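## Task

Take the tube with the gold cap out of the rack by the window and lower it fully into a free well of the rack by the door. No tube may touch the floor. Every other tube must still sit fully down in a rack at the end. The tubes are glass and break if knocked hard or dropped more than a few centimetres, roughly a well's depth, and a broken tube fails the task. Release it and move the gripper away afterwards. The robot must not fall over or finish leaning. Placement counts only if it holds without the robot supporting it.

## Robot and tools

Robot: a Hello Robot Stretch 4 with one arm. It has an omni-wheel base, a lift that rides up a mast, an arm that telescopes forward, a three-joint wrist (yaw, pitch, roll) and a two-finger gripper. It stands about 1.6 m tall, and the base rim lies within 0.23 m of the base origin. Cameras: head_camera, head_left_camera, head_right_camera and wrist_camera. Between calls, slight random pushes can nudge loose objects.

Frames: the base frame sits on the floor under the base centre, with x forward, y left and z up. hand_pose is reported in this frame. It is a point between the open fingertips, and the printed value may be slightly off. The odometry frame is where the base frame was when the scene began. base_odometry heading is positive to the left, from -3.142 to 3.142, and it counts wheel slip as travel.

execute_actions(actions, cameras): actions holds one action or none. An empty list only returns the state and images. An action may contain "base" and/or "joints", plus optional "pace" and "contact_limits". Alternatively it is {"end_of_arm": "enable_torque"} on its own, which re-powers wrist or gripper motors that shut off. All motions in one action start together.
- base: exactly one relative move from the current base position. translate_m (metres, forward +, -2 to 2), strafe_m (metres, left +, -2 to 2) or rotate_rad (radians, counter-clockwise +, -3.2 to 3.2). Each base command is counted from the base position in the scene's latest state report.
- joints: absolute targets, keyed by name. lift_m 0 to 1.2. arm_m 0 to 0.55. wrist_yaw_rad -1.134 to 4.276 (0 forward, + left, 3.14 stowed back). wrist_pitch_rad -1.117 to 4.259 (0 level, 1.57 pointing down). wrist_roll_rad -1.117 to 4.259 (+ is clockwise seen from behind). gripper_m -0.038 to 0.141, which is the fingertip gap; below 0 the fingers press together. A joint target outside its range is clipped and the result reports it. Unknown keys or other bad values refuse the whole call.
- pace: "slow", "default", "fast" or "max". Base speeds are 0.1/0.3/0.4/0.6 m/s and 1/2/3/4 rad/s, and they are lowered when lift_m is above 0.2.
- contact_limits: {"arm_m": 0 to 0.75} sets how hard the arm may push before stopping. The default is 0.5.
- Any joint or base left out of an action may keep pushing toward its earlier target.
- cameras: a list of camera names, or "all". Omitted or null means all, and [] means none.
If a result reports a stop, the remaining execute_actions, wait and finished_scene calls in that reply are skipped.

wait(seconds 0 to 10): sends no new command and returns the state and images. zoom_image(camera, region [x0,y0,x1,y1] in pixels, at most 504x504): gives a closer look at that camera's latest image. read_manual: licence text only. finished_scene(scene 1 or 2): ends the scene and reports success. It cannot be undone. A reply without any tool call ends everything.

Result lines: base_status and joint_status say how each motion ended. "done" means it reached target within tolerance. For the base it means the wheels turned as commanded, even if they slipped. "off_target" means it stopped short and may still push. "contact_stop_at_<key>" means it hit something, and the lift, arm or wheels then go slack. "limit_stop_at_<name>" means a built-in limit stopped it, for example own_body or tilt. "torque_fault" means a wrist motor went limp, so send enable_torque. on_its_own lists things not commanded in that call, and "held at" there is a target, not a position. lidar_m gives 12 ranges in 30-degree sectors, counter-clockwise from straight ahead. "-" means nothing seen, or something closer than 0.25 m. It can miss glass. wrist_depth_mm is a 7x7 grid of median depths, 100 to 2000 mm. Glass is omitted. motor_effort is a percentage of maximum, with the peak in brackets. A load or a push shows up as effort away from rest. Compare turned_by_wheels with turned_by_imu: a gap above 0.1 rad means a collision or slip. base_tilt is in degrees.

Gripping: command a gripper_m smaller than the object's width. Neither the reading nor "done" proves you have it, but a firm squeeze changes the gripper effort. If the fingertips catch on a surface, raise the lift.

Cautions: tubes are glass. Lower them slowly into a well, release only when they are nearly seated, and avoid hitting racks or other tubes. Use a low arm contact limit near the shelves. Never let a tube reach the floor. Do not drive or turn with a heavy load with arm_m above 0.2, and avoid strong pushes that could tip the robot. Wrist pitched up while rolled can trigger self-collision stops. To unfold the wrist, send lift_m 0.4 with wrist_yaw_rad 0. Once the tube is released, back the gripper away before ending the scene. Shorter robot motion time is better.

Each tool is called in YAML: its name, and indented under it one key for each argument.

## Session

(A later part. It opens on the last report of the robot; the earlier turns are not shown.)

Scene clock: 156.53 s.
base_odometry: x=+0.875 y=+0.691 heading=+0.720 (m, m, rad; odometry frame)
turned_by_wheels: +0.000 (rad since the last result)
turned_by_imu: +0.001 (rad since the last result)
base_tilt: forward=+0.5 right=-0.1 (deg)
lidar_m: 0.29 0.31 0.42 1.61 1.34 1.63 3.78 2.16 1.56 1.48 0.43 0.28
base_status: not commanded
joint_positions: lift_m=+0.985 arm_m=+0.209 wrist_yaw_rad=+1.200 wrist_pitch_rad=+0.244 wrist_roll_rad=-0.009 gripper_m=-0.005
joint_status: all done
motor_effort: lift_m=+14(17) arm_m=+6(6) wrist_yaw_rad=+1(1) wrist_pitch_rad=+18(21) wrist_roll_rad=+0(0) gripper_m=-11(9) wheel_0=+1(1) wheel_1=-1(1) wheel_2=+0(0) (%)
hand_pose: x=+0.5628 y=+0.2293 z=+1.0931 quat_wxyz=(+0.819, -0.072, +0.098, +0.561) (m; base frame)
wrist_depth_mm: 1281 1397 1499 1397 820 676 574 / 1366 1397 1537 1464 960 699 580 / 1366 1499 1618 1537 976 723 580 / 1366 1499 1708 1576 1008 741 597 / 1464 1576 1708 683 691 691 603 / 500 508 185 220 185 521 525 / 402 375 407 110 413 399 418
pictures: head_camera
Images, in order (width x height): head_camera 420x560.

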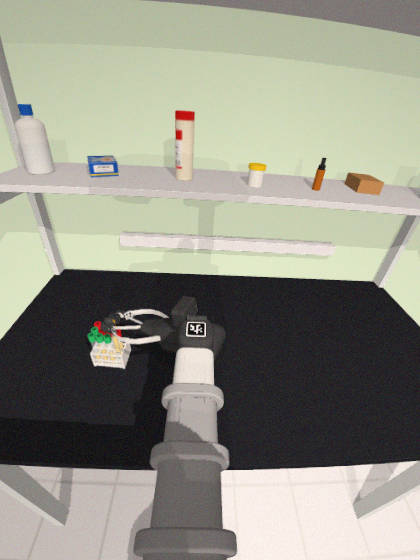

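execute_actions:
  actions:
    - {"joints":{"lift_m":0.998},"pace":"slow"}
  cameras: []

execute_actions:
  actions:
    - {"joints":{"arm_m":0.202},"pace":"slow"}
  cameras: ["head_camera","wrist_camera"]

zoom_image:
  camera: "head_camera"
  region: [80, 310, 140, 370]

Scene clock: 165.77 s.
base_odometry: x=+0.875 y=+0.691 heading=+0.720 (m, m, rad; odometry frame)
turned_by_wheels: +0.000 (rad since the last result)
turned_by_imu: +0.001 (rad since the last result)
base_tilt: forward=+0.5 right=-0.1 (deg)
lidar_m: 0.29 0.30 0.40 1.61 1.33 1.64 3.80 2.18 1.57 1.48 0.43 0.29
base_status: not commanded
joint_positions: lift_m=+0.998 arm_m=+0.209 wrist_yaw_rad=+1.200 wrist_pitch_rad=+0.252 wrist_roll_rad=-0.009 gripper_m=-0.005
joint_status: all done
motor_effort: lift_m=+23(24) arm_m=+5(6) wrist_yaw_rad=+1(1) wrist_pitch_rad=-6(19) wrist_roll_rad=+0(0) gripper_m=-10(16) wheel_0=+1(1) wheel_1=-1(1) wheel_2=+0(0) (%)
hand_pose: x=+0.5626 y=+0.2287 z=+1.1041 quat_wxyz=(+0.818, -0.075, +0.101, +0.561) (m; base frame)
wrist_depth_mm: 1281 1397 1499 1397 831 676 569 / 1308 1430 1576 1430 960 699 574 / 1336 1464 1618 1464 991 723 585 / 1397 1537 1661 1576 1008 741 591 / 1430 1618 1708 691 691 691 609 / 517 512 186 218 185 521 530 / 410 379 413 110 418 402 424
pictures: none
No camera images: the call's "cameras" was empty. Leave "cameras" out to get every camera's image.

Scene clock: 166.60 s.
base_odometry: x=+0.875 y=+0.691 heading=+0.720 (m, m, rad; odometry frame)
turned_by_wheels: +0.000 (rad since the last result)
turned_by_imu: +0.000 (rad since the last result)
base_tilt: forward=+0.6 right=-0.1 (deg)
lidar_m: 0.28 0.30 0.41 1.59 1.34 1.63 3.80 2.20 1.57 1.48 0.43 0.30
base_status: not commanded
joint_positions: lift_m=+0.998 arm_m=+0.203 wrist_yaw_rad=+1.200 wrist_pitch_rad=+0.252 wrist_roll_rad=-0.009 gripper_m=-0.005
joint_status: all done
motor_effort: lift_m=+23(23) arm_m=-6(5) wrist_yaw_rad=+1(1) wrist_pitch_rad=-5(5) wrist_roll_rad=+0(0) gripper_m=-11(12) wheel_0=+2(1) wheel_1=+0(1) wheel_2=+0(0) (%)
hand_pose: x=+0.5566 y=+0.2287 z=+1.1041 quat_wxyz=(+0.818, -0.075, +0.101, +0.561) (m; base frame)
wrist_depth_mm: 1281 1366 1499 1430 842 676 580 / 1336 1397 1537 1499 976 699 591 / 1366 1499 1618 1537 991 732 597 / 1430 1537 1661 1576 1008 750 609 / 1464 1576 1756 691 691 691 615 / 508 512 186 219 185 525 535 / 413 382 413 110 402 407 424
pictures: head_camera, wrist_camera
camera_calibration (this result's frames):
wrist_camera: T_world_to_cam=[[0.93136, -0.36331, 0.0239555, -0.465227], [-0.0755606, -0.257226, -0.963393, 1.21847], [0.356172, 0.895456, -0.267022, 0.116429], [0, 0, 0, 1]] pos_world=[0.483893, 0.0401439, 1.2161]
Images, in order (width x height): head_camera 420x560, wrist_camera 616x392.

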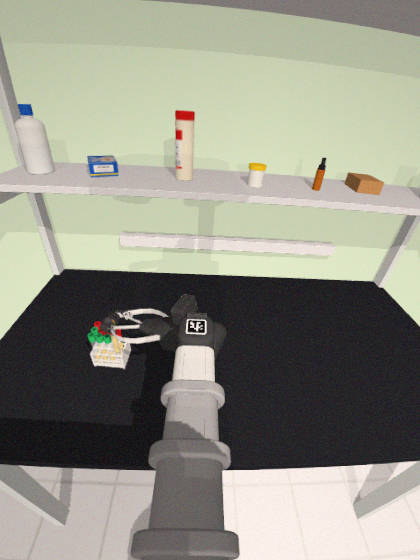

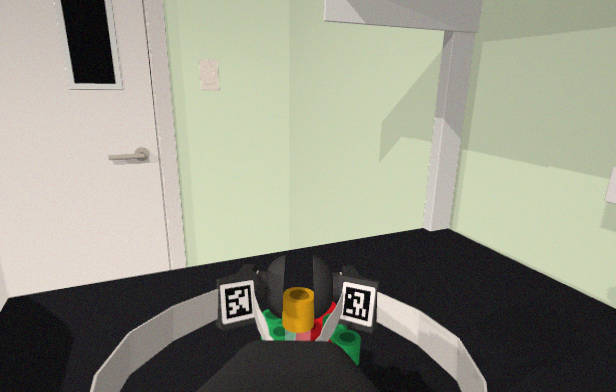

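Region (80, 310, 140, 370) of head_camera's 420x560 image, scaled by 8.400, with more detail than that image has.

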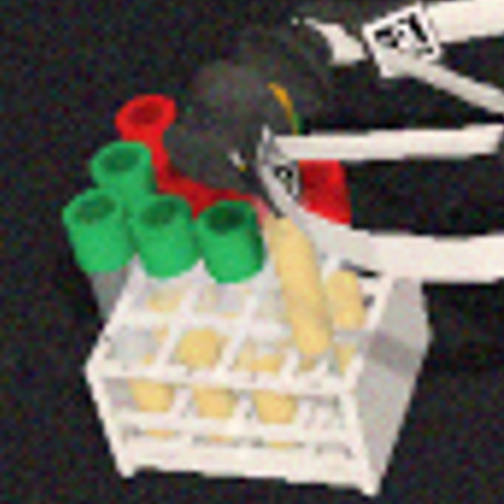

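execute_actions:
  actions:
    - {"base":{"strafe_m":-0.002},"joints":{"lift_m":0.985},"pace":"slow"}
  cameras: ["head_camera"]

zoom_image:
  camera: "head_camera"
  region: [80, 310, 140, 370]

Scene clock: 173.13 s.
base_odometry: x=+0.876 y=+0.690 heading=+0.720 (m, m, rad; odometry frame)
turned_by_wheels: +0.000 (rad since the last result)
turned_by_imu: +0.001 (rad since the last result)
base_tilt: forward=+0.5 right=+0.0 (deg)
lidar_m: 0.28 0.30 0.40 1.60 1.33 1.64 3.80 2.19 1.56 1.49 0.43 0.31
base_status: done
joint_positions: lift_m=+0.985 arm_m=+0.203 wrist_yaw_rad=+1.200 wrist_pitch_rad=+0.252 wrist_roll_rad=-0.009 gripper_m=-0.005
joint_status: all done
motor_effort: lift_m=+18(21) arm_m=-6(6) wrist_yaw_rad=+1(1) wrist_pitch_rad=-6(5) wrist_roll_rad=+0(0) gripper_m=-12(9) wheel_0=+0(5) wheel_1=+1(5) wheel_2=+0(0) (%)
hand_pose: x=+0.5566 y=+0.2287 z=+1.0915 quat_wxyz=(+0.818, -0.075, +0.101, +0.561) (m; base frame)
wrist_depth_mm: 1281 1366 1499 1464 866 676 580 / 1336 1430 1576 1464 976 707 591 / 1366 1464 1618 1537 991 732 597 / 1430 1537 1708 1576 1025 750 603 / 1464 1537 1618 661 661 661 597 / 492 492 186 219 185 504 504 / 394 366 394 110 399 389 404
pictures: head_camera
Images, in order (width x height): head_camera 420x560.

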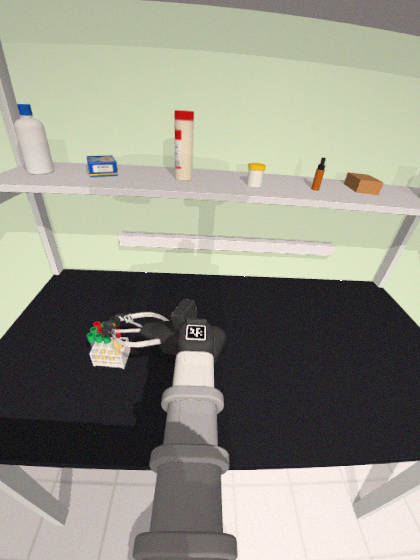

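Region (80, 310, 140, 370) of head_camera's 420x560 image, scaled by 8.400, with more detail than that image has.

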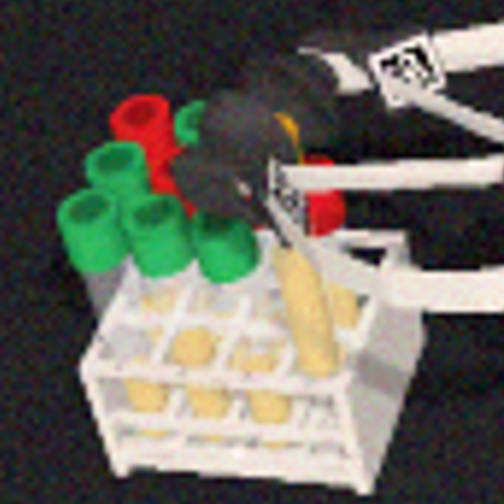

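execute_actions:
  actions:
    - {"joints":{"lift_m":0.97},"pace":"slow"}
  cameras: ["head_camera","wrist_camera"]

zoom_image:
  camera: "head_camera"
  region: [80, 310, 140, 370]

Scene clock: 178.10 s.
base_odometry: x=+0.876 y=+0.690 heading=+0.720 (m, m, rad; odometry frame)
turned_by_wheels: +0.000 (rad since the last result)
turned_by_imu: +0.001 (rad since the last result)
base_tilt: forward=+0.6 right=-0.1 (deg)
lidar_m: 0.28 0.30 0.42 1.60 1.33 1.63 3.78 2.18 1.57 1.48 0.44 0.29
base_status: not commanded
joint_positions: lift_m=+0.970 arm_m=+0.203 wrist_yaw_rad=+1.200 wrist_pitch_rad=+0.252 wrist_roll_rad=-0.009 gripper_m=-0.005
joint_status: all done
motor_effort: lift_m=+18(17) arm_m=-6(6) wrist_yaw_rad=+1(1) wrist_pitch_rad=-6(5) wrist_roll_rad=+0(0) gripper_m=-11(15) wheel_0=+0(0) wheel_1=+1(1) wheel_2=+0(0) (%)
hand_pose: x=+0.5566 y=+0.2287 z=+1.0765 quat_wxyz=(+0.818, -0.075, +0.101, +0.561) (m; base frame)
wrist_depth_mm: 1281 1397 1499 1464 917 683 580 / 1308 1397 1576 1499 960 707 585 / 1366 1464 1618 1537 991 741 597 / 1397 1499 1661 1576 1025 750 603 / 1464 1537 621 627 627 634 597 / 462 466 186 219 185 477 484 / 373 347 377 110 379 368 382
pictures: head_camera, wrist_camera
camera_calibration (this result's frames):
wrist_camera: T_world_to_cam=[[0.931361, -0.363309, 0.0239554, -0.464566], [-0.0755791, -0.257273, -0.963379, 1.19194], [0.356167, 0.895443, -0.267073, 0.109139], [0, 0, 0, 1]] pos_world=[0.483893, 0.0401459, 1.18857]
Images, in order (width x height): head_camera 420x560, wrist_camera 616x392.

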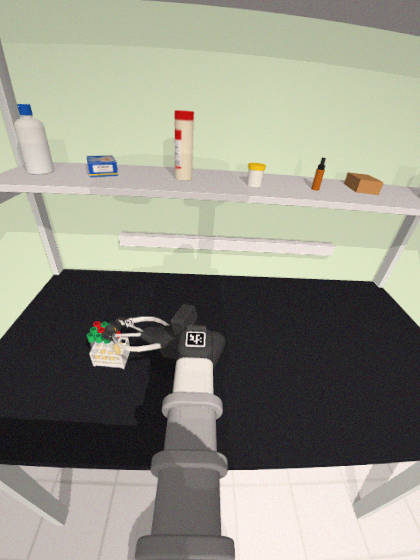

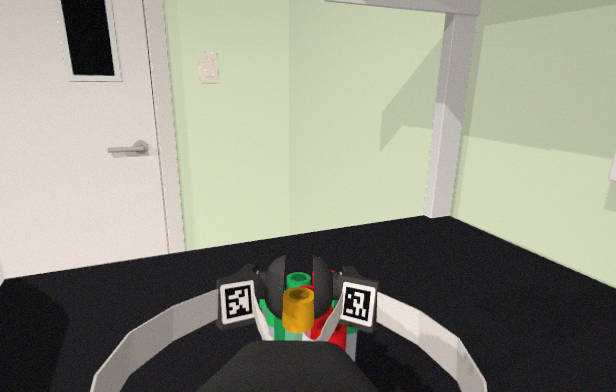

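Region (80, 310, 140, 370) of head_camera's 420x560 image, scaled by 8.400, with more detail than that image has.

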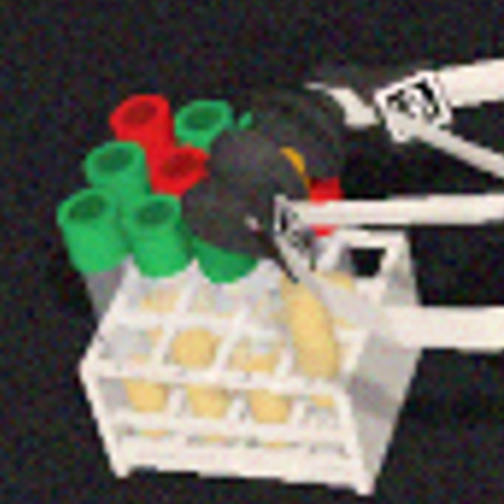

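execute_actions:
  actions:
    - {"base":{"strafe_m":-0.004},"joints":{"gripper_m":0.03},"pace":"slow"}
  cameras: ["wrist_camera"]

execute_actions:
  actions:
    - {"joints":{"lift_m":1.04}}
  cameras: ["head_camera"]

zoom_image:
  camera: "head_camera"
  region: [75, 300, 145, 370]

Scene clock: 186.33 s.
base_odometry: x=+0.879 y=+0.687 heading=+0.720 (m, m, rad; odometry frame)
turned_by_wheels: +0.000 (rad since the last result)
turned_by_imu: +0.001 (rad since the last result)
base_tilt: forward=+0.6 right=+0.0 (deg)
lidar_m: 0.28 0.31 0.40 1.61 1.34 1.65 3.79 2.16 1.56 1.47 0.43 0.29
base_status: done
joint_positions: lift_m=+0.970 arm_m=+0.203 wrist_yaw_rad=+1.200 wrist_pitch_rad=+0.252 wrist_roll_rad=-0.009 gripper_m=+0.030
joint_status: all done
motor_effort: lift_m=+17(17) arm_m=-6(6) wrist_yaw_rad=+1(1) wrist_pitch_rad=-6(5) wrist_roll_rad=+0(0) gripper_m=+0(14) wheel_0=+3(4) wheel_1=-2(5) wheel_2=+0(0) (%)
hand_pose: x=+0.5566 y=+0.2287 z=+1.0765 quat_wxyz=(+0.818, -0.075, +0.101, +0.561) (m; base frame)
wrist_depth_mm: 1281 1366 1499 1430 917 691 580 / 1308 1430 1576 1537 991 707 585 / 1366 1464 1618 1537 1008 732 597 / 1397 1537 1661 1576 1008 759 597 / 1464 1537 627 615 627 627 597 / 466 462 191 247 191 477 480 / 375 347 377 110 366 375 387
pictures: wrist_camera
camera_calibration (this result's frames):
wrist_camera: T_world_to_cam=[[0.931361, -0.363309, 0.0239555, -0.464566], [-0.0755791, -0.257273, -0.963379, 1.19194], [0.356167, 0.895442, -0.267073, 0.109139], [0, 0, 0, 1]] pos_world=[0.483893, 0.0401459, 1.18857]
Images, in order (width x height): wrist_camera 616x392.

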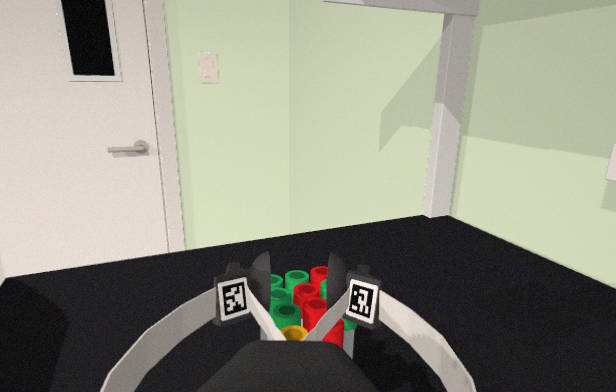

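Scene clock: 187.60 s.
base_odometry: x=+0.879 y=+0.687 heading=+0.720 (m, m, rad; odometry frame)
turned_by_wheels: +0.000 (rad since the last result)
turned_by_imu: +0.000 (rad since the last result)
base_tilt: forward=+0.5 right=+0.0 (deg)
lidar_m: 0.28 0.30 0.40 1.61 1.33 1.66 3.80 2.18 1.53 1.48 0.42 0.30
base_status: not commanded
joint_positions: lift_m=+1.040 arm_m=+0.203 wrist_yaw_rad=+1.200 wrist_pitch_rad=+0.252 wrist_roll_rad=-0.009 gripper_m=+0.030
joint_status: all done
motor_effort: lift_m=+23(25) arm_m=-6(6) wrist_yaw_rad=+1(1) wrist_pitch_rad=-4(5) wrist_roll_rad=+0(0) gripper_m=+0(2) wheel_0=+3(3) wheel_1=-2(2) wheel_2=+0(0) (%)
hand_pose: x=+0.5566 y=+0.2287 z=+1.1461 quat_wxyz=(+0.818, -0.075, +0.101, +0.561) (m; base frame)
wrist_depth_mm: 1255 1366 1499 1464 621 661 569 / 1336 1397 1576 1464 976 707 585 / 1366 1499 1618 1537 1008 732 597 / 1430 1537 1708 1618 1042 750 609 / 1499 1618 1708 1537 798 732 615 / 1464 585 191 539 192 597 591 / 473 436 477 110 459 473 484
pictures: head_camera
Images, in order (width x height): head_camera 420x560.

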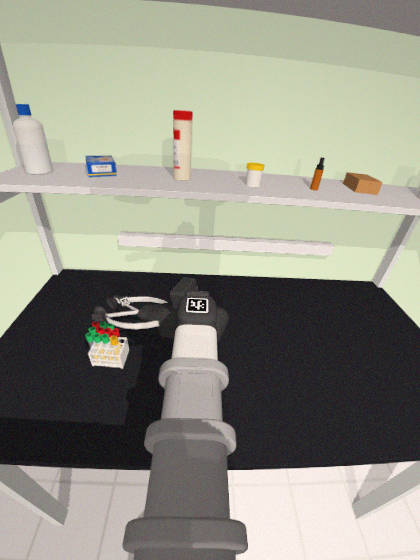

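Region (75, 300, 145, 370) of head_camera's 420x560 image, scaled by 7.200, with more detail than that image has.

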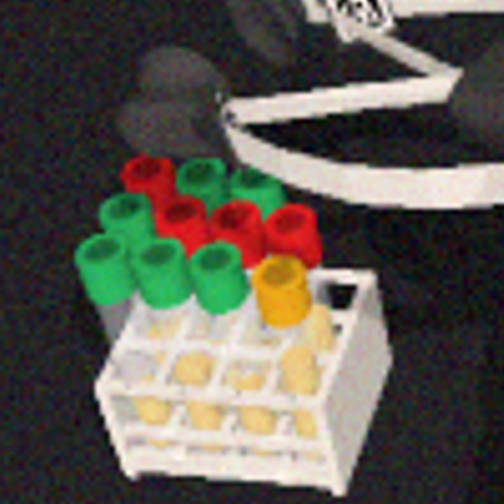

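execute_actions:
  actions:
    - {"base":{"translate_m":-0.15},"joints":{"arm_m":0.01},"pace":"fast"}
  cameras: []

finished_scene:
  scene: 2

Scene clock: 192.83 s.
base_odometry: x=+0.766 y=+0.588 heading=+0.720 (m, m, rad; odometry frame)
turned_by_wheels: +0.000 (rad since the last result)
turned_by_imu: +0.002 (rad since the last result)
base_tilt: forward=+0.5 right=-0.1 (deg)
lidar_m: 0.43 0.46 0.62 1.61 1.27 1.66 3.49 2.18 1.57 1.48 0.64 0.45
base_status: done
joint_positions: lift_m=+1.040 arm_m=+0.011 wrist_yaw_rad=+1.200 wrist_pitch_rad=+0.252 wrist_roll_rad=-0.009 gripper_m=+0.030
joint_status: all done
motor_effort: lift_m=+23(23) arm_m=-6(8) wrist_yaw_rad=+1(1) wrist_pitch_rad=-7(6) wrist_roll_rad=+0(0) gripper_m=-3(1) wheel_0=+0(5) wheel_1=+1(5) wheel_2=-2(9) (%)
hand_pose: x=+0.3646 y=+0.2287 z=+1.1460 quat_wxyz=(+0.818, -0.075, +0.101, +0.561) (m; base frame)
wrist_depth_mm: 1281 1366 1464 1618 1464 1138 741 / 1308 1430 1537 1708 1537 1138 866 / 1397 1499 1537 1756 1537 1160 878 / 1430 1537 1661 1808 1576 1182 917 / 1464 1576 1756 1921 1397 809 820 / 1537 1661 190 539 192 603 455 / 1576 1618 1756 110 466 477 445
pictures: none
No camera images: the call's "cameras" was empty. Leave "cameras" out to get every camera's image.

The scene is finished: the task was done.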